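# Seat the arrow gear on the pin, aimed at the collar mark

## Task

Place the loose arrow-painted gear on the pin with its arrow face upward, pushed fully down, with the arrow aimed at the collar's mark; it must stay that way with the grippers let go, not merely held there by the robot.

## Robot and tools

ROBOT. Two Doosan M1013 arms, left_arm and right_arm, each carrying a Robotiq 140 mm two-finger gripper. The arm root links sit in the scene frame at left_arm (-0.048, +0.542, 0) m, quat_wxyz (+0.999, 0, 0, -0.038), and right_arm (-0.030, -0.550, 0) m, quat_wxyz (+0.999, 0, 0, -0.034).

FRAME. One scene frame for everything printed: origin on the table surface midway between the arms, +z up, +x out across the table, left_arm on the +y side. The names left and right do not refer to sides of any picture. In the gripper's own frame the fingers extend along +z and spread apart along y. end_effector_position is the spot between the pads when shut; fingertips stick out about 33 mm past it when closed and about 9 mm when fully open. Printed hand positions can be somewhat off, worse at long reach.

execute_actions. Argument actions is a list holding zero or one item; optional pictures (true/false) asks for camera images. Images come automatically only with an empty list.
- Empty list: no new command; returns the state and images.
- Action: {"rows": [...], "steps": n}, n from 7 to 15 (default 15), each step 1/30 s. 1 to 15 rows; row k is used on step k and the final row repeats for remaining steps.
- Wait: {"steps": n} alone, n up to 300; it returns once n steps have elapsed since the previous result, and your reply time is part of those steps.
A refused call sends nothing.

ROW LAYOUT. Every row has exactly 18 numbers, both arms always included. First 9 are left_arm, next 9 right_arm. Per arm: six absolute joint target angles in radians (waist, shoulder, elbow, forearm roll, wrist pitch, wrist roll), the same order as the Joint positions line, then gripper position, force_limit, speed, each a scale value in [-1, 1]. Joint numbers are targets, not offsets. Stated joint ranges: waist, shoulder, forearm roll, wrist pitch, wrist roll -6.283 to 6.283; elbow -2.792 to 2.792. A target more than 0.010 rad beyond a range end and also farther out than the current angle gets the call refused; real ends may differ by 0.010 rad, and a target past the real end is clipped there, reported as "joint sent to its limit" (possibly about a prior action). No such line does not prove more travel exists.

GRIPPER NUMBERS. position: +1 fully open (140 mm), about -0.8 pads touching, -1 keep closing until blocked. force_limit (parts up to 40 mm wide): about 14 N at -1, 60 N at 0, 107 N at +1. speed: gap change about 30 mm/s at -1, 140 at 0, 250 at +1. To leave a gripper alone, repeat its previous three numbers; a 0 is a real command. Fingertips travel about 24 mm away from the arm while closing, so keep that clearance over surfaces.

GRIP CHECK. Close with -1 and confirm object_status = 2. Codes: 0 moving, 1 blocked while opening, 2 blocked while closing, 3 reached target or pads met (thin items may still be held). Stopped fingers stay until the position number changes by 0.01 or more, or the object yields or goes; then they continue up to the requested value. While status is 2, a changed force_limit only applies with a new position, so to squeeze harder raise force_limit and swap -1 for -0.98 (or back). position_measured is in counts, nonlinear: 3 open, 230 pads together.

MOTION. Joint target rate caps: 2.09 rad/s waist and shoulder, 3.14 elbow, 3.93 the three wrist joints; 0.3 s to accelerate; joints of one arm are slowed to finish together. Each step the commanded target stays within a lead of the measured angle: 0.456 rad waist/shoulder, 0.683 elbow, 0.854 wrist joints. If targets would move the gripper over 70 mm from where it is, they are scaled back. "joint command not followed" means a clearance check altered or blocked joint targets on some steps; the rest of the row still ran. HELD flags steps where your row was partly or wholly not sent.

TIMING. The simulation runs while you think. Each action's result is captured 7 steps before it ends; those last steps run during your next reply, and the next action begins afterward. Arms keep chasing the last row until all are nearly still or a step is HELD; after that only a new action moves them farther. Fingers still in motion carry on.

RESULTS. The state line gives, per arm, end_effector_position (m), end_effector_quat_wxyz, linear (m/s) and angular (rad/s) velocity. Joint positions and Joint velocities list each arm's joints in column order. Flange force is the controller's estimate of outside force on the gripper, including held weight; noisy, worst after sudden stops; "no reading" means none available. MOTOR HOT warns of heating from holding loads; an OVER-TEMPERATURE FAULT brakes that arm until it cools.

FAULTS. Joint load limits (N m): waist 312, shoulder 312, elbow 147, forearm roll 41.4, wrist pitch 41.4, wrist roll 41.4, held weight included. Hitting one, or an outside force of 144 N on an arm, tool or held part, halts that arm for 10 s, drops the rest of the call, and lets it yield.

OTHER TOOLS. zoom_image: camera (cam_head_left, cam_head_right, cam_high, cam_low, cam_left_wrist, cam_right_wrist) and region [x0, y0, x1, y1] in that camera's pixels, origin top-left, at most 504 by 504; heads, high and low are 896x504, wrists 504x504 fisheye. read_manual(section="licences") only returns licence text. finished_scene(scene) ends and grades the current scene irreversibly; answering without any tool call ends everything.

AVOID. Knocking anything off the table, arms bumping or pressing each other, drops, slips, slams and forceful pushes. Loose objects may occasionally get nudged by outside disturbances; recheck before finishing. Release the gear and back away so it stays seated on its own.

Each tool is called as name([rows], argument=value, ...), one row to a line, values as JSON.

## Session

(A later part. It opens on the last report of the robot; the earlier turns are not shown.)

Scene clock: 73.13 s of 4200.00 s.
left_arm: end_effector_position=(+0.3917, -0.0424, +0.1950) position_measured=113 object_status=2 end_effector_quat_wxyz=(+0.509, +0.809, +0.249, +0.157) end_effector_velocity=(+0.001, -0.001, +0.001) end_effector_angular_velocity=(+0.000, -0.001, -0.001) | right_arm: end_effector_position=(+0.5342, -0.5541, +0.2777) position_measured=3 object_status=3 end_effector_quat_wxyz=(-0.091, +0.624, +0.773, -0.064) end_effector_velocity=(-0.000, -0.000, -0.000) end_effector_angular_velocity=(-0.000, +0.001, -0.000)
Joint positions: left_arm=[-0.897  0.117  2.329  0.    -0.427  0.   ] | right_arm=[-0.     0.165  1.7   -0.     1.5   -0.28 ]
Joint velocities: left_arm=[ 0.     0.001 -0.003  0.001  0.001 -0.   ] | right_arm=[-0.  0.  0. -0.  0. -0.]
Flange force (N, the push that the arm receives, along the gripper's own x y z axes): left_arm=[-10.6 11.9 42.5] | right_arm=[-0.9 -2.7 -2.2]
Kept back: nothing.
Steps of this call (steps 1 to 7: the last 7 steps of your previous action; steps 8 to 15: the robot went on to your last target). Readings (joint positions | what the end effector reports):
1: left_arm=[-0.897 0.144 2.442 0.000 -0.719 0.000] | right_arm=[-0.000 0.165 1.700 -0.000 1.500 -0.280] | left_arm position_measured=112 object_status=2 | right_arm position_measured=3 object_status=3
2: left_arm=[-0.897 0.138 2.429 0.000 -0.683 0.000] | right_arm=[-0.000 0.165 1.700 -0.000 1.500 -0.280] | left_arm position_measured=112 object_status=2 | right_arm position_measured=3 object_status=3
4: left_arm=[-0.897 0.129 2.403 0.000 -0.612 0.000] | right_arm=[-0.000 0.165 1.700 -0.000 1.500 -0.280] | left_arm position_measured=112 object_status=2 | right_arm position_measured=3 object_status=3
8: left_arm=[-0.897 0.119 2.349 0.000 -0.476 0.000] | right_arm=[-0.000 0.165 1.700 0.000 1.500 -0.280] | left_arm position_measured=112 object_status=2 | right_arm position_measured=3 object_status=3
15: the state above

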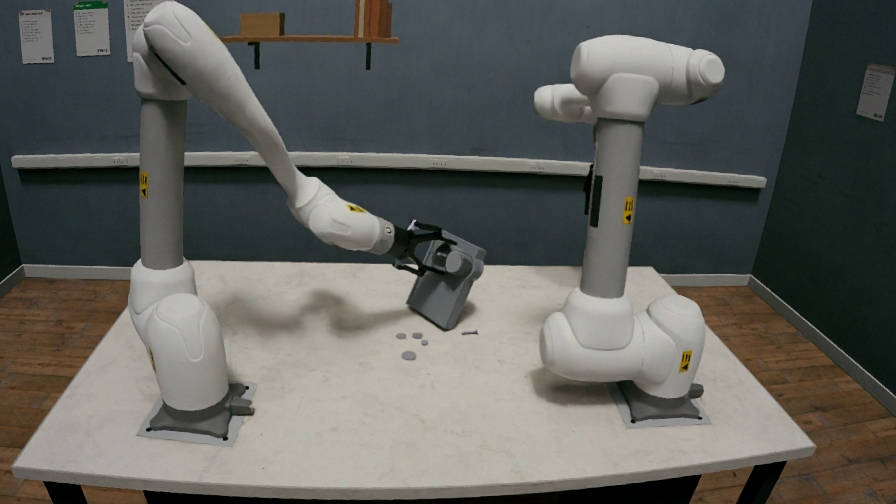

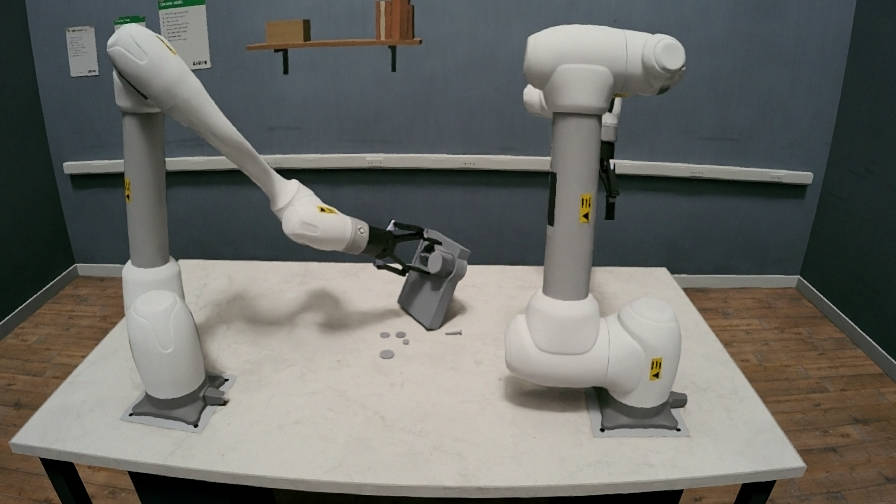

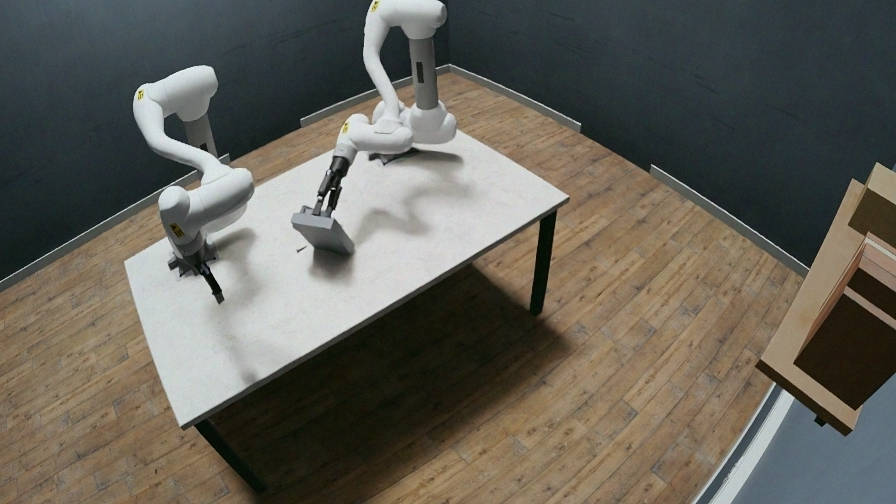

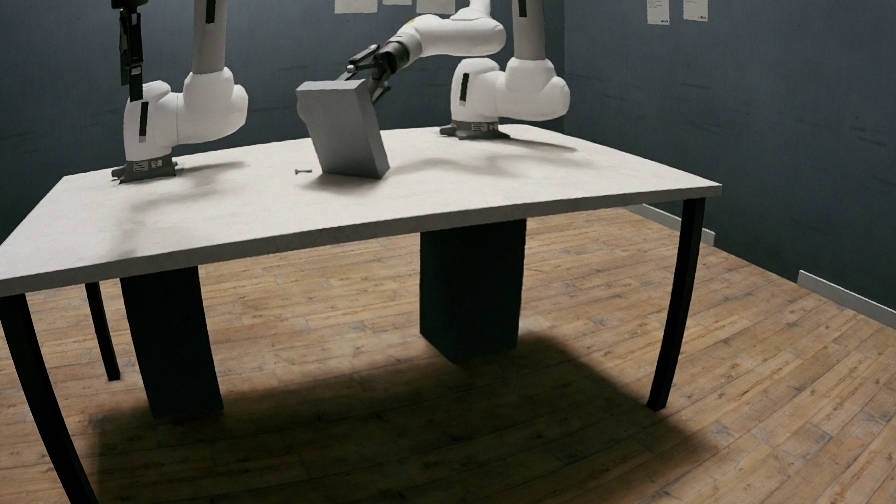

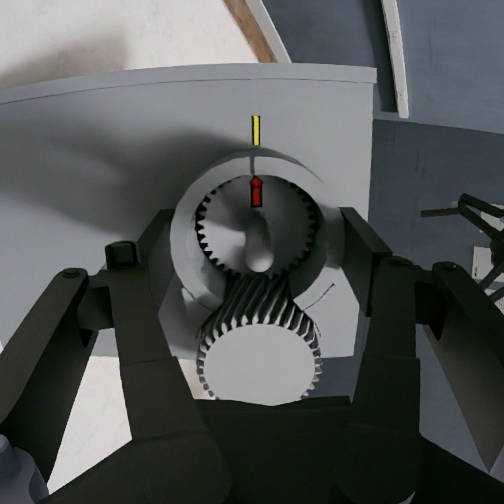

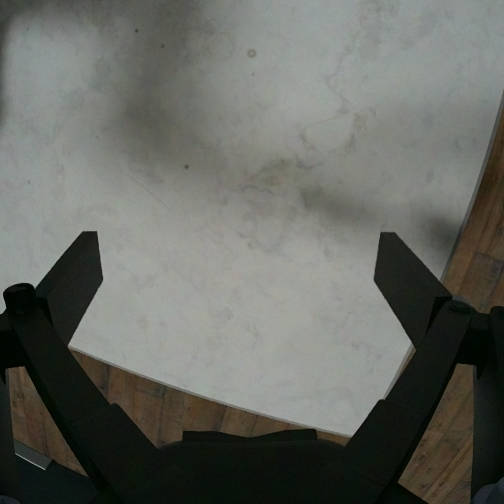

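execute_actions([
  {"rows":[[-0.8972,0.1172,2.3147,0,-0.3953,0,-1,1,-0.6,0,0.165,1.7,0,1.5,-0.28,1,0,0],[-0.8972,0.1177,2.3006,0,-0.364,0,-1,1,-0.6,0,0.165,1.7,0,1.5,-0.28,1,0,0],[-0.8972,0.1186,2.2863,0,-0.3328,0,-1,1,-0.6,0,0.165,1.7,0,1.5,-0.28,1,0,0],[-0.8972,0.1201,2.272,0,-0.3023,0,-1,1,-0.6,0,0.165,1.7,0,1.5,-0.28,1,0,0],[-0.8972,0.122,2.2575,0,-0.2719,0,-1,1,-0.6,0,0.165,1.7,0,1.5,-0.28,1,0,0],[-0.8972,0.1245,2.2429,0,-0.242,0,-1,1,-0.6,0,0.165,1.7,0,1.5,-0.28,1,0,0],[-0.8972,0.1274,2.2283,0,-0.2126,0,-1,1,-0.6,0,0.165,1.7,0,1.5,-0.28,1,0,0],[-0.8972,0.1307,2.2135,0,-0.1833,0,-1,1,-0.6,0,0.165,1.7,0,1.5,-0.28,1,0,0],[-0.8972,0.1344,2.1987,0,-0.1545,0,-1,1,-0.6,0,0.165,1.7,0,1.5,-0.28,1,0,0],[-0.8972,0.1385,2.1837,0,-0.1258,0,-1,1,-0.6,0,0.165,1.7,0,1.5,-0.28,1,0,0],[-0.8972,0.1429,2.1686,0,-0.0974,0,-1,1,-0.6,0,0.165,1.7,0,1.5,-0.28,1,0,0],[-0.8972,0.1477,2.1535,0,-0.0693,0,-1,1,-0.6,0,0.165,1.7,0,1.5,-0.28,1,0,0],[-0.8972,0.1528,2.1383,0,-0.0415,0,-1,1,-0.6,0,0.165,1.7,0,1.5,-0.28,1,0,0],[-0.8972,0.1582,2.123,0,-0.0138,0,-1,1,-0.6,0,0.165,1.7,0,1.5,-0.28,1,0,0],[-0.8972,0.164,2.1076,0,0.0135,0,-1,1,-0.6,0,0.165,1.7,0,1.5,-0.28,1,0,0]]},
])

execute_actions([
  {"rows":[[-0.8972,0.1698,2.0935,0,0.0377,0,-1,1,-0.6,0,0.165,1.7,0,1.5,-0.28,1,0,0],[-0.8972,0.176,2.0794,0,0.0614,0,-1,1,-0.6,0,0.165,1.7,0,1.5,-0.28,1,0,0],[-0.8972,0.1824,2.0653,0,0.0849,0,-1,1,-0.6,0,0.165,1.7,0,1.5,-0.28,1,0,0],[-0.8972,0.189,2.0512,0,0.1082,0,-1,1,-0.6,0,0.165,1.7,0,1.5,-0.28,1,0,0],[-0.8972,0.196,2.037,0,0.1313,0,-1,1,-0.6,0,0.165,1.7,0,1.5,-0.28,1,0,0],[-0.8972,0.2032,2.0226,0,0.1543,0,-1,1,-0.6,0,0.165,1.7,0,1.5,-0.28,1,0,0],[-0.8972,0.2108,2.0081,0,0.1771,0,-1,1,-0.6,0,0.165,1.7,0,1.5,-0.28,1,0,0],[-0.8972,0.2186,1.9936,0,0.1996,0,-1,1,-0.6,0,0.165,1.7,0,1.5,-0.28,1,0,0],[-0.8972,0.2266,1.979,0,0.222,0,-1,1,-0.6,0,0.165,1.7,0,1.5,-0.28,1,0,0],[-0.8972,0.2348,1.9645,0,0.2442,0,-1,1,-0.6,0,0.165,1.7,0,1.5,-0.28,1,0,0],[-0.8972,0.2433,1.9488,0,0.2688,0,-1,1,-0.6,0,0.165,1.7,0,1.5,-0.28,1,0,0],[-0.8972,0.2519,1.9331,0,0.2934,0,-1,1,-0.6,0,0.165,1.7,0,1.5,-0.28,1,0,0],[-0.8972,0.2608,1.9173,0,0.3177,0,-1,1,-0.6,0,0.165,1.7,0,1.5,-0.28,1,0,0],[-0.8972,0.2698,1.9015,0,0.342,0,-1,1,-0.6,0,0.165,1.7,0,1.5,-0.28,1,0,0],[-0.8972,0.279,1.8857,0,0.366,0,-1,1,-0.6,0,0.165,1.7,0,1.5,-0.28,1,0,0]]},
])

execute_actions([
  {"rows":[[-0.8972,0.2884,1.8698,0,0.39,0,-1,1,-0.6,0,0.165,1.7,0,1.5,-0.28,1,0,0],[-0.8972,0.2979,1.8539,0,0.4138,0,-1,1,-0.6,0,0.165,1.7,0,1.5,-0.28,1,0,0],[-0.8972,0.3076,1.838,0,0.4375,0,-1,1,-0.6,0,0.165,1.7,0,1.5,-0.28,1,0,0],[-0.8972,0.3175,1.822,0,0.461,0,-1,1,-0.6,0,0.165,1.7,0,1.5,-0.28,1,0,0],[-0.8972,0.3276,1.806,0,0.4844,0,-1,1,-0.6,0,0.165,1.7,0,1.5,-0.28,1,0,0],[-0.8972,0.3378,1.7899,0,0.5078,0,-1,1,-0.6,0,0.165,1.7,0,1.5,-0.28,1,0,0],[-0.8972,0.3482,1.7738,0,0.5309,0,-1,1,-0.6,0,0.165,1.7,0,1.5,-0.28,1,0,0],[-0.8972,0.3586,1.7577,0,0.5541,0,-1,1,-0.6,0,0.165,1.7,0,1.5,-0.28,1,0,0],[-0.8972,0.3692,1.7416,0,0.577,0,-1,1,-0.6,0,0.165,1.7,0,1.5,-0.28,1,0,0],[-0.8972,0.3799,1.7254,0,0.6,0,-1,1,-0.6,0,0.165,1.7,0,1.5,-0.28,1,0,0],[-0.8972,0.3908,1.7092,0,0.6227,0,-1,1,-0.6,0,0.165,1.7,0,1.5,-0.28,1,0,0],[-0.8972,0.4018,1.693,0,0.6454,0,-1,1,-0.6,0,0.165,1.7,0,1.5,-0.28,1,0,0],[-0.8972,0.4128,1.6768,0,0.668,0,-1,1,-0.6,0,0.165,1.7,0,1.5,-0.28,1,0,0],[-0.8972,0.424,1.6605,0,0.6906,0,-1,1,-0.6,0,0.165,1.7,0,1.5,-0.28,1,0,0],[-0.8972,0.4354,1.6442,0,0.7129,0,-1,1,-0.6,0,0.165,1.7,0,1.5,-0.28,1,0,0]]},
])

execute_actions([
  {"rows":[[-0.8972,0.4468,1.6279,0,0.7353,0,-1,1,-0.6,0,0.165,1.7,0,1.5,-0.28,1,0,0],[-0.8972,0.4583,1.6116,0,0.7575,0,-1,1,-0.6,0,0.165,1.7,0,1.5,-0.28,1,0,0],[-0.8972,0.47,1.5953,0,0.7796,0,-1,1,-0.6,0,0.165,1.7,0,1.5,-0.28,1,0,0],[-0.8972,0.4817,1.579,0,0.8016,0,-1,1,-0.6,0,0.165,1.7,0,1.5,-0.28,1,0,0],[-0.8972,0.4934,1.5627,0,0.8237,0,-1,1,-0.6,0,0.165,1.7,0,1.5,-0.28,1,0,0],[-0.8972,0.5053,1.5463,0,0.8457,0,-1,1,-0.6,0,0.165,1.7,0,1.5,-0.28,1,0,0],[-0.8972,0.5142,1.534,0,0.8621,0,-1,1,-0.6,0,0.165,1.7,0,1.5,-0.28,1,0,0],[-0.8972,0.5232,1.5217,0,0.8785,0,-1,1,-0.6,0,0.165,1.7,0,1.5,-0.28,1,0,0],[-0.8972,0.5323,1.5094,0,0.8948,0,-1,1,-0.6,0,0.165,1.7,0,1.5,-0.28,1,0,0],[-0.8972,0.5414,1.4971,0,0.9111,0,-1,1,-0.6,0,0.165,1.7,0,1.5,-0.28,1,0,0],[-0.8972,0.5475,1.4889,0,0.922,0,-1,1,-0.6,0,0.165,1.7,0,1.5,-0.28,1,0,0],[-0.8972,0.5536,1.4807,0,0.9328,0,-1,1,-0.6,0,0.165,1.7,0,1.5,-0.28,1,0,0]]},
])

execute_actions([
  {"steps":10},
], pictures=true)

Scene clock: 75.47 s of 4200.00 s.
left_arm: end_effector_position=(+0.4025, -0.0581, +0.1931) position_measured=113 object_status=2 end_effector_quat_wxyz=(+0.468, +0.834, +0.257, +0.144) end_effector_velocity=(+0.054, -0.083, -0.015) end_effector_angular_velocity=(+0.427, +0.292, -0.002) | right_arm: end_effector_position=(+0.5342, -0.5541, +0.2777) position_measured=3 object_status=3 end_effector_quat_wxyz=(-0.091, +0.624, +0.773, -0.064) end_effector_velocity=(-0.000, +0.000, +0.000) end_effector_angular_velocity=(-0.000, +0.001, +0.000)
Joint positions: left_arm=[-0.897  0.124  2.248  0.    -0.252  0.   ] | right_arm=[-0.     0.165  1.7    0.     1.5   -0.28 ]
Joint velocities: left_arm=[-0.003  0.077 -0.43  -0.002  0.871 -0.   ] | right_arm=[ 0.    -0.    -0.    -0.     0.001 -0.   ]
Flange force (N, the push that the arm receives, along the gripper's own x y z axes): left_arm=no reading | right_arm=[-0.3 -1.4 -2.7]
Steps of this call (steps 1 to 15: the robot went on to your last target; steps 16 to 62: nothing new was sent; steps 63 to 70: the first 8 steps of this action). Readings (joint positions | what the end effector reports):
63: left_arm=[-0.897 0.117 2.329 0.000 -0.427 0.000] | right_arm=[-0.000 0.165 1.700 -0.000 1.500 -0.280] | left_arm position_measured=113 object_status=2 | right_arm position_measured=3 object_status=3
64: left_arm=[-0.897 0.117 2.325 0.000 -0.419 0.000] | right_arm=[-0.000 0.165 1.700 -0.000 1.500 -0.280] | left_arm position_measured=113 object_status=2 | right_arm position_measured=3 object_status=3
66: left_arm=[-0.897 0.118 2.303 0.000 -0.370 0.000] | right_arm=[-0.000 0.165 1.700 0.000 1.500 -0.280] | left_arm position_measured=113 object_status=2 | right_arm position_measured=3 object_status=3
70: the state above

Scene clock: 75.97 s of 4200.00 s.
left_arm: end_effector_position=(+0.4295, -0.0978, +0.1785) position_measured=113 object_status=2 end_effector_quat_wxyz=(+0.356, +0.887, +0.273, +0.110) end_effector_velocity=(+0.054, -0.077, -0.044) end_effector_angular_velocity=(+0.386, +0.262, +0.001) | right_arm: end_effector_position=(+0.5342, -0.5541, +0.2777) position_measured=3 object_status=3 end_effector_quat_wxyz=(-0.091, +0.624, +0.773, -0.064) end_effector_velocity=(-0.001, +0.000, -0.001) end_effector_angular_velocity=(+0.000, +0.001, +0.001)
Joint positions: left_arm=[-0.897  0.203  2.024  0.     0.151  0.   ] | right_arm=[-0.     0.165  1.7   -0.     1.5   -0.28 ]
Joint velocities: left_arm=[ 0.001  0.224 -0.431  0.001  0.674  0.   ] | right_arm=[ 0.001 -0.     0.002  0.    -0.    -0.   ]
Flange force (N, the push that the arm receives, along the gripper's own x y z axes): left_arm=no reading | right_arm=[-1.1 -1.7 -1.6]
Steps of this call (steps 1 to 7: the last 7 steps of your previous action; steps 8 to 15: the first 8 steps of this action). Readings (joint positions | what the end effector reports):
8: left_arm=[-0.897 0.157 2.127 0.000 -0.022 0.000] | right_arm=[-0.000 0.165 1.700 -0.000 1.500 -0.280] | left_arm position_measured=113 object_status=2 | right_arm position_measured=3 object_status=3
9: left_arm=[-0.897 0.163 2.112 0.000 0.005 0.000] | right_arm=[-0.000 0.165 1.700 -0.000 1.500 -0.280] | left_arm position_measured=113 object_status=2 | right_arm position_measured=3 object_status=3
11: left_arm=[-0.897 0.175 2.082 0.000 0.057 0.000] | right_arm=[-0.000 0.165 1.700 -0.000 1.500 -0.280] | left_arm position_measured=113 object_status=2 | right_arm position_measured=3 object_status=3
15: the state above

Scene clock: 76.47 s of 4200.00 s.
left_arm: end_effector_position=(+0.4539, -0.1337, +0.1513) position_measured=113 object_status=2 end_effector_quat_wxyz=(+0.240, +0.925, +0.285, +0.074) end_effector_velocity=(+0.045, -0.066, -0.064) end_effector_angular_velocity=(+0.426, +0.289, -0.001) | right_arm: end_effector_position=(+0.5342, -0.5541, +0.2777) position_measured=3 object_status=3 end_effector_quat_wxyz=(-0.091, +0.624, +0.773, -0.064) end_effector_velocity=(-0.002, +0.000, -0.000) end_effector_angular_velocity=(+0.000, +0.004, +0.000)
Joint positions: left_arm=[-0.897  0.337  1.792  0.     0.505  0.   ] | right_arm=[-0.     0.165  1.7    0.     1.5   -0.28 ]
Joint velocities: left_arm=[-0.     0.305 -0.477  0.001  0.687  0.001] | right_arm=[ 0.    -0.     0.001 -0.     0.003  0.   ]
Flange force (N, the push that the arm receives, along the gripper's own x y z axes): left_arm=[-0.5 29.7 41.0] | right_arm=[-0.5 -4.0 -2.1]
Steps of this call (steps 1 to 7: the last 7 steps of your previous action; steps 8 to 15: the first 8 steps of this action). Readings (joint positions | what the end effector reports):
8: left_arm=[-0.897 0.269 1.904 0.000 0.338 0.000] | right_arm=[-0.000 0.165 1.700 -0.000 1.500 -0.280] | left_arm position_measured=113 object_status=2 | right_arm position_measured=3 object_status=3
9: left_arm=[-0.897 0.278 1.888 0.000 0.362 0.000] | right_arm=[-0.000 0.165 1.700 0.000 1.500 -0.280] | left_arm position_measured=113 object_status=2 | right_arm position_measured=3 object_status=3
11: left_arm=[-0.897 0.297 1.856 0.000 0.410 0.000] | right_arm=[-0.000 0.165 1.700 -0.000 1.500 -0.280] | left_arm position_measured=113 object_status=2 | right_arm position_measured=3 object_status=3
15: the state above

Scene clock: 76.97 s of 4200.00 s.
left_arm: end_effector_position=(+0.4736, -0.1627, +0.1142) position_measured=113 object_status=2 end_effector_quat_wxyz=(+0.118, +0.948, +0.292, +0.036) end_effector_velocity=(+0.032, -0.044, -0.074) end_effector_angular_velocity=(+0.385, +0.260, +0.001) | right_arm: end_effector_position=(+0.5342, -0.5541, +0.2777) position_measured=3 object_status=3 end_effector_quat_wxyz=(-0.091, +0.624, +0.773, -0.064) end_effector_velocity=(-0.000, +0.001, -0.000) end_effector_angular_velocity=(+0.000, +0.001, +0.001)
Joint positions: left_arm=[-0.897  0.504  1.548  0.     0.843  0.   ] | right_arm=[-0.     0.165  1.7    0.     1.5   -0.28 ]
Joint velocities: left_arm=[ 0.001  0.318 -0.437  0.002  0.583 -0.001] | right_arm=[ 0.001 -0.     0.     0.     0.001 -0.   ]
Flange force (N, the push that the arm receives, along the gripper's own x y z axes): left_arm=[-3.0 -25.6 100.1] | right_arm=[-0.3 -1.9 -2.5]
Steps of this call (steps 1 to 7: the last 7 steps of your previous action; steps 8 to 15: the first 8 steps of this action). Readings (joint positions | what the end effector reports):
8: left_arm=[-0.897 0.423 1.663 0.000 0.689 0.000] | right_arm=[-0.000 0.165 1.700 0.000 1.500 -0.280] | left_arm position_measured=113 object_status=2 | right_arm position_measured=3 object_status=3
9: left_arm=[-0.897 0.435 1.646 0.000 0.711 0.000] | right_arm=[-0.000 0.165 1.700 -0.000 1.500 -0.280] | left_arm position_measured=113 object_status=2 | right_arm position_measured=3 object_status=3
11: left_arm=[-0.897 0.457 1.613 0.000 0.755 0.000] | right_arm=[-0.000 0.165 1.700 0.000 1.500 -0.280] | left_arm position_measured=113 object_status=2 | right_arm position_measured=3 object_status=3
15: the state above

Scene clock: 77.30 s of 4200.00 s.
left_arm: end_effector_position=(+0.4780, -0.1691, +0.1026) position_measured=113 object_status=2 end_effector_quat_wxyz=(+0.083, +0.952, +0.293, +0.026) end_effector_velocity=(-0.001, -0.001, -0.001) end_effector_angular_velocity=(+0.000, -0.001, -0.004) | right_arm: end_effector_position=(+0.5342, -0.5541, +0.2777) position_measured=3 object_status=3 end_effector_quat_wxyz=(-0.091, +0.624, +0.773, -0.064) end_effector_velocity=(-0.000, +0.001, +0.001) end_effector_angular_velocity=(-0.000, +0.000, +0.001)
Joint positions: left_arm=[-0.897  0.553  1.481  0.     0.933  0.   ] | right_arm=[-0.     0.165  1.7   -0.     1.5   -0.28 ]
Joint velocities: left_arm=[-0.002  0.001  0.001  0.001 -0.001  0.001] | right_arm=[ 0.001 -0.    -0.001 -0.     0.002  0.   ]
Flange force (N, the push that the arm receives, along the gripper's own x y z axes): left_arm=[-4.1 -25.6 97.9] | right_arm=[-0.4 0.4 -2.2]
Kept back: nothing.
Steps of this call (steps 1 to 7: the last 7 steps of your previous action; steps 8 to 10: the robot went on to your last target). Readings (joint positions | what the end effector reports):
1: left_arm=[-0.897 0.514 1.534 0.000 0.861 0.000] | right_arm=[-0.000 0.165 1.700 -0.000 1.500 -0.280] | left_arm position_measured=113 object_status=2 | right_arm position_measured=3 object_status=3
2: left_arm=[-0.897 0.524 1.521 0.000 0.879 0.000] | right_arm=[-0.000 0.165 1.700 -0.000 1.500 -0.280] | left_arm position_measured=113 object_status=2 | right_arm position_measured=3 object_status=3
4: left_arm=[-0.897 0.541 1.497 0.000 0.911 0.000] | right_arm=[-0.000 0.165 1.700 -0.000 1.500 -0.280] | left_arm position_measured=113 object_status=2 | right_arm position_measured=3 object_status=3
8: left_arm=[-0.897 0.553 1.481 0.000 0.933 0.000] | right_arm=[-0.000 0.165 1.700 -0.000 1.500 -0.280] | left_arm position_measured=113 object_status=2 | right_arm position_measured=3 object_status=3
10: the state above

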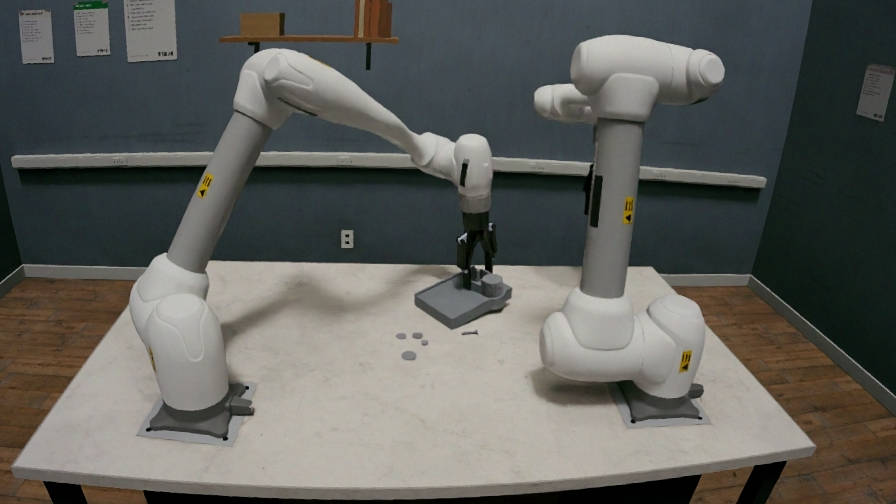

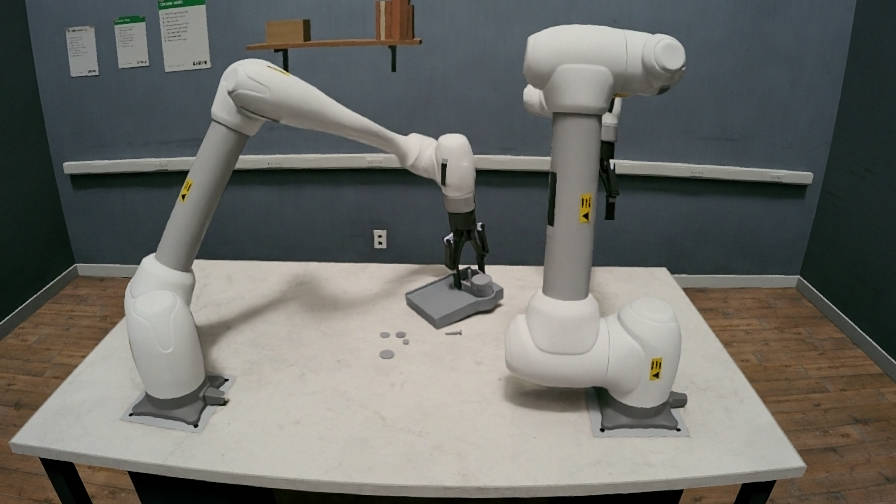

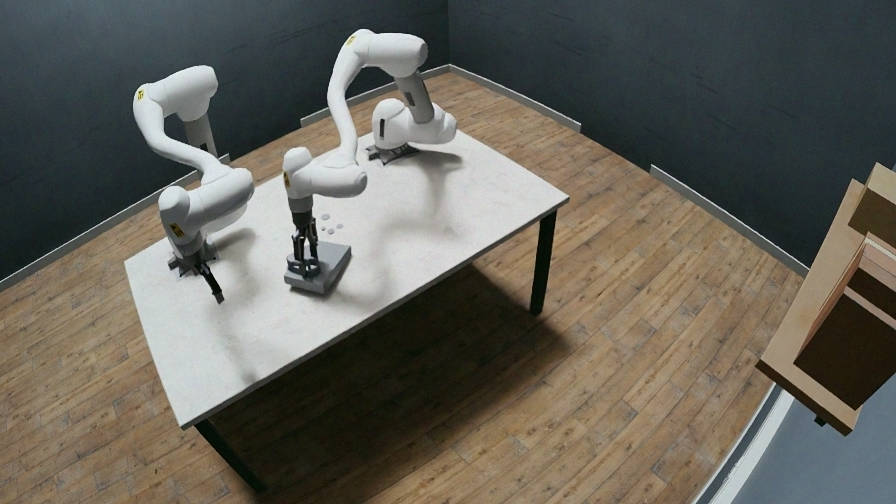

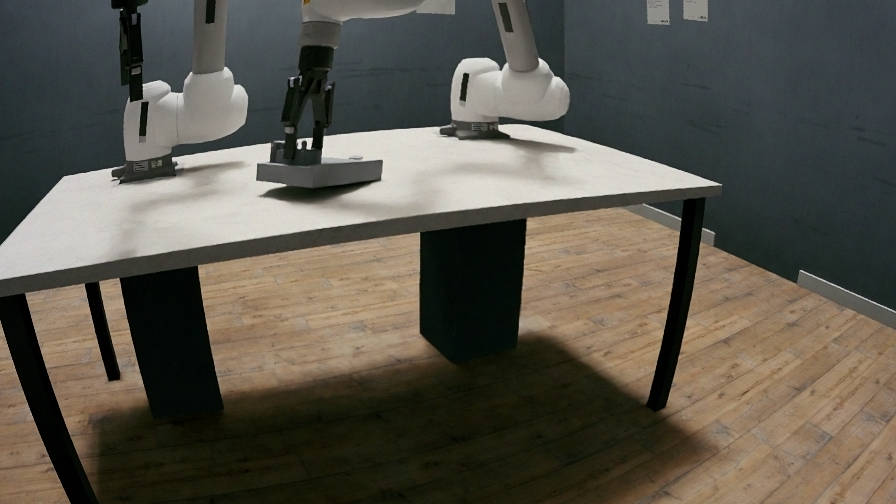

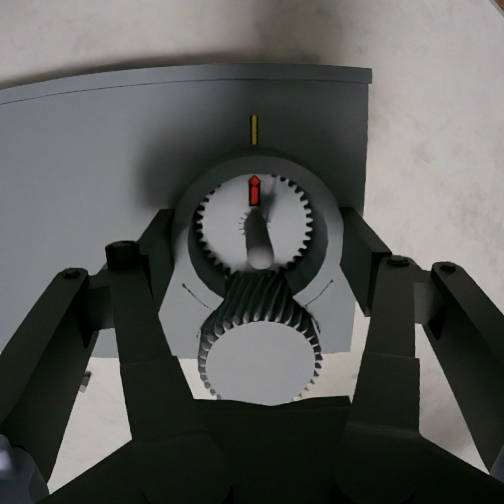

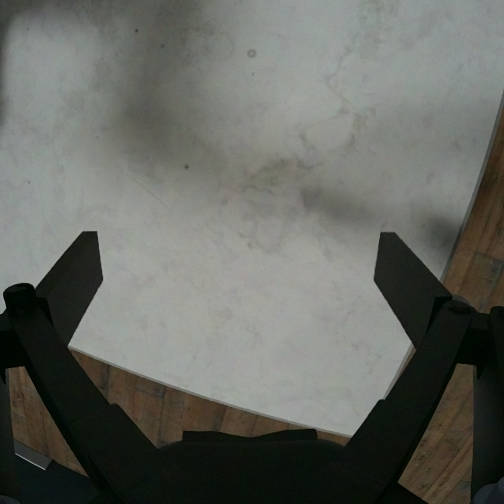

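execute_actions([
  {"rows":[[-0.8972,0.5599,1.4724,0,0.9435,0,-1,1,-0.6,0,0.165,1.7,0,1.5,-0.28,1,0,0],[-0.8972,0.5661,1.4641,0,0.9543,0,-1,1,-0.6,0,0.165,1.7,0,1.5,-0.28,1,0,0],[-0.8972,0.5749,1.4525,0,0.9693,0,-1,1,-0.6,0,0.165,1.7,0,1.5,-0.28,1,0,0],[-0.8972,0.5837,1.441,0,0.9844,0,-1,1,-0.6,0,0.165,1.7,0,1.5,-0.28,1,0,0],[-0.8972,0.5924,1.4294,0,0.9994,0,-1,1,-0.6,0,0.165,1.7,0,1.5,-0.28,1,0,0],[-0.8972,0.6012,1.4178,0,1.0144,0,-1,1,-0.6,0,0.165,1.7,0,1.5,-0.28,1,0,0],[-0.8972,0.61,1.4062,0,1.0295,0,-1,1,-0.6,0,0.165,1.7,0,1.5,-0.28,1,0,0],[-0.8972,0.6188,1.3946,0,1.0445,0,-1,1,-0.6,0,0.165,1.7,0,1.5,-0.28,1,0,0],[-0.8972,0.6263,1.3847,0,1.0574,0,-1,1,-0.6,0,0.165,1.7,0,1.5,-0.28,1,0,0],[-0.8972,0.6325,1.3764,0,1.0681,0,-1,1,-0.6,0,0.165,1.7,0,1.5,-0.28,1,0,0],[-0.8972,0.6376,1.3697,0,1.0767,0,-1,1,-0.6,0,0.165,1.7,0,1.5,-0.28,1,0,0],[-0.8972,0.6426,1.3631,0,1.0853,0,-1,1,-0.6,0,0.165,1.7,0,1.5,-0.28,1,0,0],[-0.8972,0.6463,1.3582,0,1.0918,0,-1,1,-0.6,0,0.165,1.7,0,1.5,-0.28,1,0,0],[-0.8972,0.6501,1.3532,0,1.0982,0,-1,1,-0.6,0,0.165,1.7,0,1.5,-0.28,1,0,0],[-0.8972,0.6538,1.3482,0,1.1046,0,-1,1,-0.6,0,0.165,1.7,0,1.5,-0.28,1,0,0]]},
])

execute_actions([
  {"steps":20},
], pictures=true)

Scene clock: 80.77 s of 4200.00 s.
left_arm: end_effector_position=(+0.4818, -0.1747, +0.0906) position_measured=113 object_status=2 end_effector_quat_wxyz=(+0.051, +0.954, +0.294, +0.016) end_effector_velocity=(+0.019, -0.030, -0.063) end_effector_angular_velocity=(+0.293, +0.201, -0.000) | right_arm: end_effector_position=(+0.5342, -0.5541, +0.2777) position_measured=3 object_status=3 end_effector_quat_wxyz=(-0.091, +0.624, +0.773, -0.064) end_effector_velocity=(+0.000, +0.000, -0.000) end_effector_angular_velocity=(+0.000, -0.001, +0.000)
Joint positions: left_arm=[-0.897  0.602  1.416  0.     1.016  0.   ] | right_arm=[-0.     0.165  1.7   -0.     1.5   -0.28 ]
Joint velocities: left_arm=[-0.     0.26  -0.342 -0.002  0.437  0.001] | right_arm=[ 0.    -0.     0.     0.001 -0.001  0.   ]
Flange force (N, the push that the arm receives, along the gripper's own x y z axes): left_arm=[-3.8 -22.4 92.4] | right_arm=[-3.2 -1.1 -1.3]
Steps of this call (steps 1 to 30: the robot went on to your last target; steps 31 to 90: nothing new was sent; then 0.20 s passed at rest; steps 91 to 98: the first 8 steps of this action). Readings (joint positions | what the end effector reports):
91: left_arm=[-0.897 0.554 1.481 0.000 0.933 0.000] | right_arm=[-0.000 0.165 1.700 -0.000 1.500 -0.280] | left_arm position_measured=113 object_status=2 | right_arm position_measured=3 object_status=3
92: left_arm=[-0.897 0.557 1.477 0.000 0.939 0.000] | right_arm=[-0.000 0.165 1.700 -0.000 1.500 -0.280] | left_arm position_measured=113 object_status=2 | right_arm position_measured=3 object_status=3
94: left_arm=[-0.897 0.569 1.461 0.000 0.959 0.000] | right_arm=[-0.000 0.165 1.700 0.000 1.500 -0.280] | left_arm position_measured=113 object_status=2 | right_arm position_measured=3 object_status=3
98: the state above

Scene clock: 81.43 s of 4200.00 s.
left_arm: end_effector_position=(+0.4853, -0.1798, +0.0789) position_measured=113 object_status=2 end_effector_quat_wxyz=(+0.017, +0.956, +0.294, +0.005) end_effector_velocity=(-0.000, +0.001, -0.001) end_effector_angular_velocity=(+0.004, +0.001, +0.000) | right_arm: end_effector_position=(+0.5342, -0.5541, +0.2777) position_measured=3 object_status=3 end_effector_quat_wxyz=(-0.091, +0.624, +0.773, -0.064) end_effector_velocity=(+0.000, -0.001, -0.000) end_effector_angular_velocity=(-0.000, -0.000, -0.002)
Joint positions: left_arm=[-0.897  0.654  1.348 -0.     1.105  0.   ] | right_arm=[-0.     0.165  1.7    0.     1.5   -0.28 ]
Joint velocities: left_arm=[-0.     0.001  0.     0.002  0.003 -0.001] | right_arm=[-0.002  0.    -0.    -0.    -0.     0.   ]
Flange force (N, the push that the arm receives, along the gripper's own x y z axes): left_arm=[-4.4 -17.2 39.1] | right_arm=[-2.7 -1.6 -2.3]
Kept back: nothing.
Steps of this call (steps 1 to 7: the last 7 steps of your previous action; steps 8 to 20: the robot went on to your last target). Readings (joint positions | what the end effector reports):
1: left_arm=[-0.897 0.611 1.405 0.000 1.031 0.000] | right_arm=[-0.000 0.165 1.700 -0.000 1.500 -0.280] | left_arm position_measured=113 object_status=2 | right_arm position_measured=3 object_status=3
2: left_arm=[-0.897 0.620 1.394 0.000 1.045 0.000] | right_arm=[-0.000 0.165 1.700 -0.000 1.500 -0.280] | left_arm position_measured=113 object_status=2 | right_arm position_measured=3 object_status=3
4: left_arm=[-0.897 0.634 1.375 0.000 1.070 0.000] | right_arm=[-0.000 0.165 1.700 0.000 1.500 -0.280] | left_arm position_measured=113 object_status=2 | right_arm position_measured=3 object_status=3
8: left_arm=[-0.897 0.651 1.351 -0.000 1.101 0.000] | right_arm=[-0.000 0.165 1.700 0.000 1.500 -0.280] | left_arm position_measured=113 object_status=2 | right_arm position_measured=3 object_status=3
20: the state above

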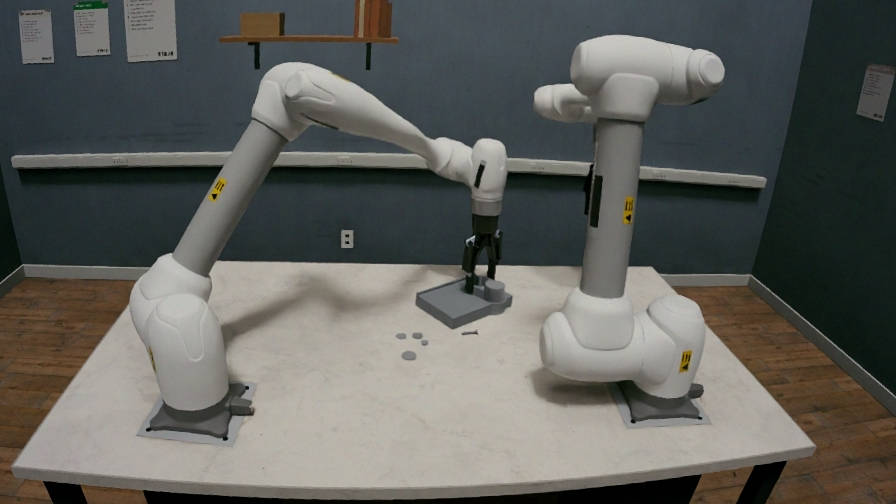

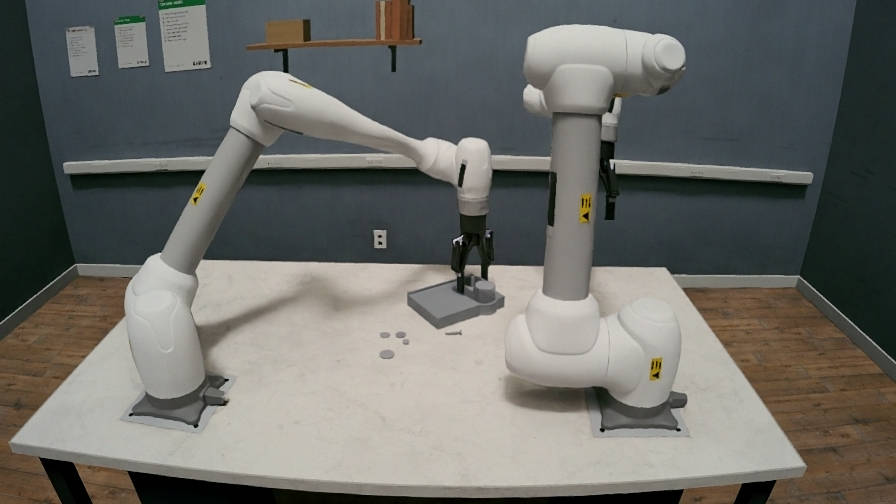

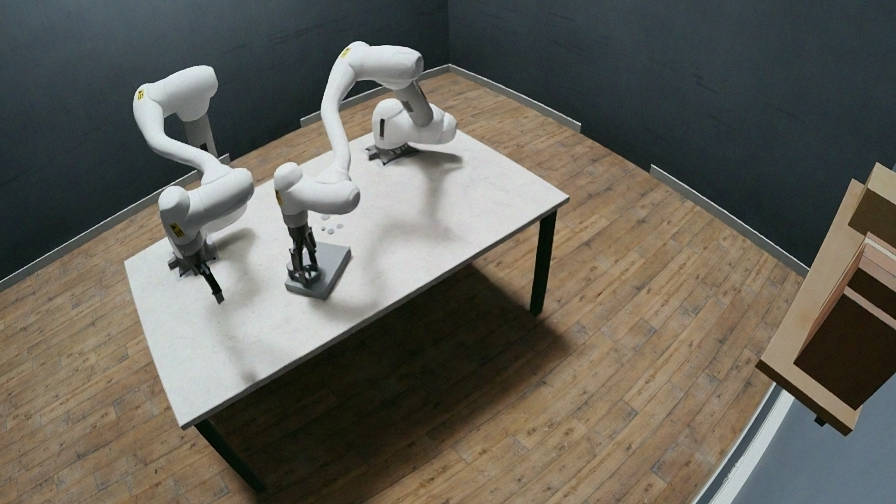

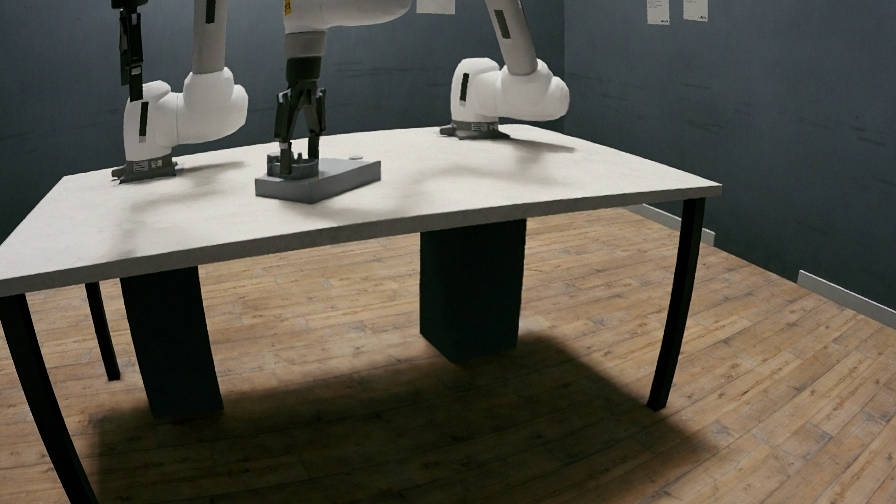

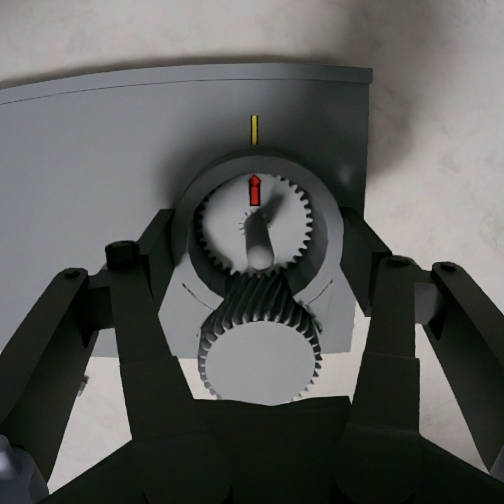

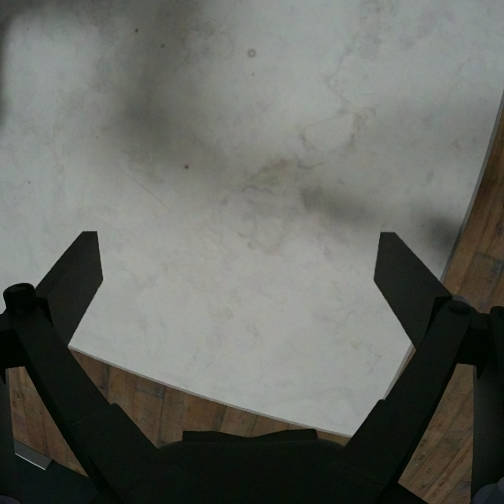

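Touched down. Release.

execute_actions([
  {"rows":[[-0.8972,0.6563,1.3449,0,1.1089,0,-1,1,-0.6,0,0.165,1.7,0,1.5,-0.28,1,0,0],[-0.8972,0.6563,1.3449,0,1.1089,0,-1,1,-0.6,0,0.165,1.7,0,1.5,-0.28,1,0,0],[-0.8972,0.6563,1.3449,0,1.1089,0,-1,1,-0.6,0,0.165,1.7,0,1.5,-0.28,1,0,0],[-0.8972,0.6563,1.3449,0,1.1089,0,0.42,1,-0.6,0,0.165,1.7,0,1.5,-0.28,1,0,0]],"steps":15},
])

execute_actions([
  {"rows":[[-0.8972,0.5963,1.2799,0,1.2339,0,0.42,1,-0.6,0,0.165,1.7,0,1.5,-0.28,1,0,0]],"steps":15},
])

execute_actions([
  {"steps":12},
], pictures=true)

Scene clock: 82.03 s of 4200.00 s.
left_arm: end_effector_position=(+0.4854, -0.1800, +0.0783) position_measured=99 object_status=0 end_effector_quat_wxyz=(+0.015, +0.956, +0.294, +0.005) end_effector_velocity=(-0.000, +0.001, -0.001) end_effector_angular_velocity=(+0.001, +0.002, +0.001) | right_arm: end_effector_position=(+0.5342, -0.5541, +0.2777) position_measured=3 object_status=3 end_effector_quat_wxyz=(-0.091, +0.624, +0.773, -0.064) end_effector_velocity=(-0.000, +0.000, -0.000) end_effector_angular_velocity=(-0.000, +0.001, +0.000)
Joint positions: left_arm=[-0.897  0.656  1.345 -0.     1.109  0.   ] | right_arm=[-0.     0.165  1.7    0.     1.5   -0.28 ]
Joint velocities: left_arm=[ 0.     0.001  0.001 -0.001  0.001 -0.001] | right_arm=[ 0.     0.     0.001 -0.    -0.     0.   ]
Flange force (N, the push that the arm receives, along the gripper's own x y z axes): left_arm=[-4.0 -4.3 1.8] | right_arm=[0.4 -1.7 -3.1]
Steps of this call (steps 1 to 10: the robot went on to your last target; steps 11 to 18: the first 8 steps of this action). Readings (joint positions | what the end effector reports):
11: left_arm=[-0.897 0.654 1.348 -0.000 1.105 0.000] | right_arm=[-0.000 0.165 1.700 -0.000 1.500 -0.280] | left_arm position_measured=113 object_status=2 | right_arm position_measured=3 object_status=3
12: left_arm=[-0.897 0.655 1.347 -0.000 1.107 0.000] | right_arm=[-0.000 0.165 1.700 0.000 1.500 -0.280] | left_arm position_measured=113 object_status=2 | right_arm position_measured=3 object_status=3
14: left_arm=[-0.897 0.656 1.345 -0.000 1.109 0.000] | right_arm=[-0.000 0.165 1.700 0.000 1.500 -0.280] | left_arm position_measured=113 object_status=0 | right_arm position_measured=3 object_status=3
18: the state above

Scene clock: 82.53 s of 4200.00 s.
left_arm: end_effector_position=(+0.4826, -0.1759, +0.1653) position_measured=76 object_status=3 end_effector_quat_wxyz=(+0.015, +0.956, +0.294, +0.005) end_effector_velocity=(-0.006, +0.008, -0.030) end_effector_angular_velocity=(+0.042, +0.029, +0.000) | right_arm: end_effector_position=(+0.5342, -0.5541, +0.2777) position_measured=3 object_status=3 end_effector_quat_wxyz=(-0.091, +0.624, +0.773, -0.064) end_effector_velocity=(-0.000, +0.000, +0.000) end_effector_angular_velocity=(+0.000, -0.000, -0.000)
Joint positions: left_arm=[-0.897  0.596  1.28  -0.     1.233  0.   ] | right_arm=[-0.     0.165  1.7   -0.     1.5   -0.28 ]
Joint velocities: left_arm=[ 0.     0.026  0.012 -0.     0.013 -0.   ] | right_arm=[ 0.    -0.001 -0.     0.     0.001  0.   ]
Flange force (N, the push that the arm receives, along the gripper's own x y z axes): left_arm=[-3.2 4.8 6.1] | right_arm=[-0.4 -2.5 -1.3]
Steps of this call (steps 1 to 7: the last 7 steps of your previous action; steps 8 to 15: the first 8 steps of this action). Readings (joint positions | what the end effector reports):
8: left_arm=[-0.897 0.656 1.345 -0.000 1.109 0.000] | right_arm=[-0.000 0.165 1.700 -0.000 1.500 -0.280] | left_arm position_measured=76 object_status=0 | right_arm position_measured=3 object_status=3
9: left_arm=[-0.897 0.653 1.341 -0.000 1.118 0.000] | right_arm=[-0.000 0.165 1.700 0.000 1.500 -0.280] | left_arm position_measured=76 object_status=0 | right_arm position_measured=3 object_status=3
11: left_arm=[-0.897 0.626 1.312 -0.000 1.173 0.000] | right_arm=[-0.000 0.165 1.700 -0.000 1.500 -0.280] | left_arm position_measured=76 object_status=0 | right_arm position_measured=3 object_status=3
15: the state above

Scene clock: 82.93 s of 4200.00 s.
left_arm: end_effector_position=(+0.4824, -0.1757, +0.1650) position_measured=76 object_status=3 end_effector_quat_wxyz=(+0.015, +0.956, +0.294, +0.005) end_effector_velocity=(-0.001, -0.000, -0.000) end_effector_angular_velocity=(+0.001, -0.001, -0.001) | right_arm: end_effector_position=(+0.5342, -0.5541, +0.2777) position_measured=3 object_status=3 end_effector_quat_wxyz=(-0.091, +0.624, +0.773, -0.064) end_effector_velocity=(-0.001, +0.000, +0.000) end_effector_angular_velocity=(+0.000, +0.002, +0.000)
Joint positions: left_arm=[-0.897  0.596  1.28  -0.     1.234  0.   ] | right_arm=[-0.     0.165  1.7    0.     1.5   -0.28 ]
Joint velocities: left_arm=[-0.002 -0.     0.001  0.002 -0.001 -0.001] | right_arm=[ 0.    -0.    -0.    -0.     0.003  0.   ]
Flange force (N, the push that the arm receives, along the gripper's own x y z axes): left_arm=[-3.9 2.1 1.7] | right_arm=[-2.4 -2.7 -1.9]
Kept back: nothing.
Steps of this call (steps 1 to 7: the last 7 steps of your previous action; steps 8 to 12: the robot went on to your last target). Readings (joint positions | what the end effector reports):
1: left_arm=[-0.897 0.597 1.280 -0.000 1.234 0.000] | right_arm=[-0.000 0.165 1.700 -0.000 1.500 -0.280] | left_arm position_measured=76 object_status=3 | right_arm position_measured=3 object_status=3
2: left_arm=[-0.897 0.597 1.280 -0.000 1.234 0.000] | right_arm=[-0.000 0.165 1.700 -0.000 1.500 -0.280] | left_arm position_measured=76 object_status=3 | right_arm position_measured=3 object_status=3
4: left_arm=[-0.897 0.597 1.280 -0.000 1.234 0.000] | right_arm=[-0.000 0.165 1.700 0.000 1.500 -0.280] | left_arm position_measured=76 object_status=3 | right_arm position_measured=3 object_status=3
8: left_arm=[-0.897 0.596 1.280 -0.000 1.234 0.000] | right_arm=[-0.000 0.165 1.700 0.000 1.500 -0.280] | left_arm position_measured=76 object_status=3 | right_arm position_measured=3 object_status=3
12: the state above

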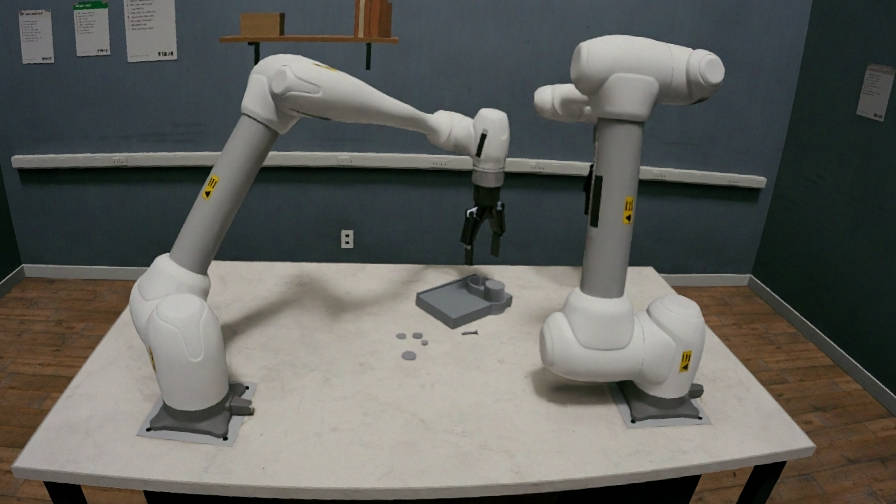

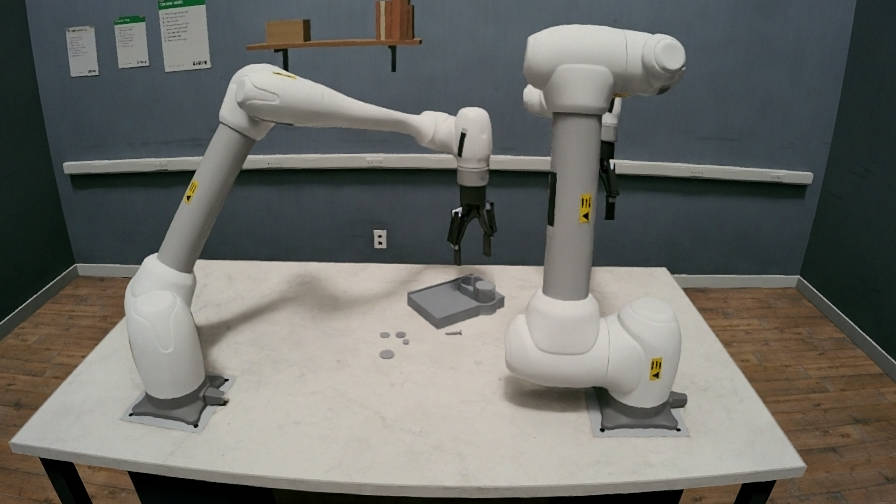

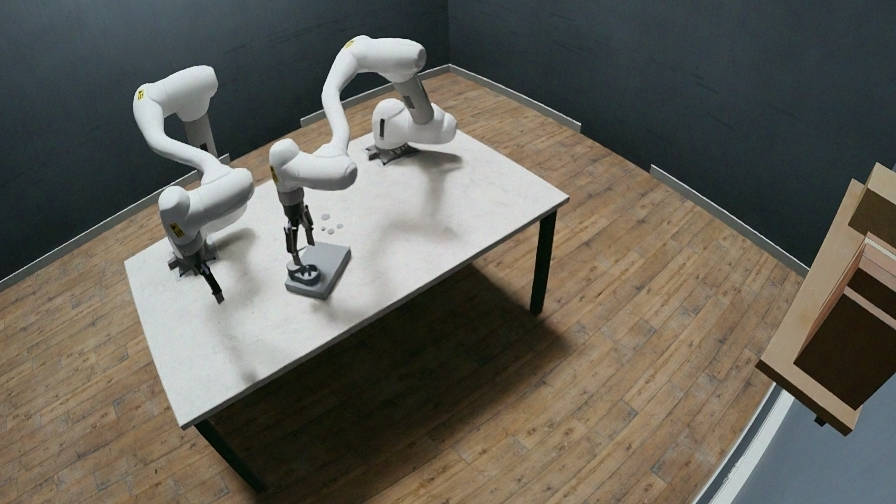

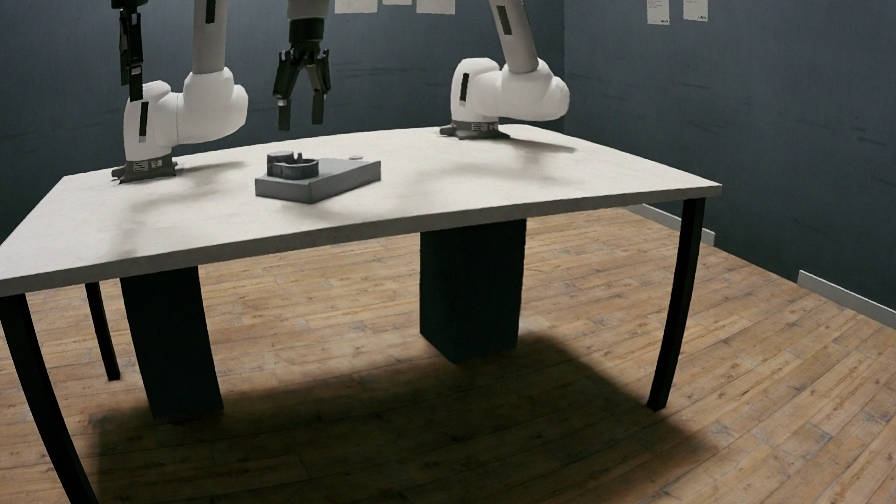

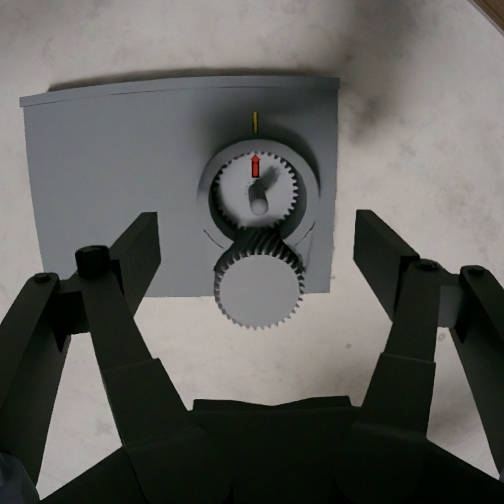

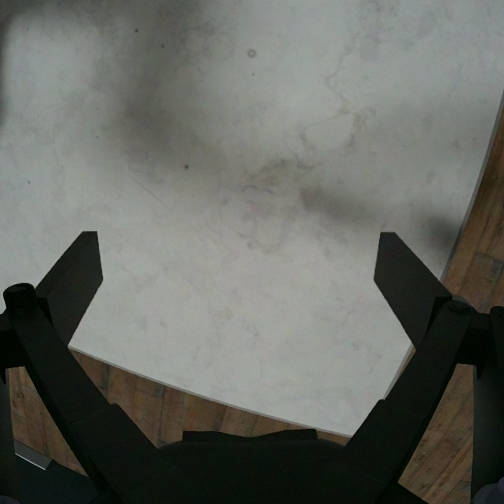

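finished_scene(scene=2)

The scene is finished: the task was done.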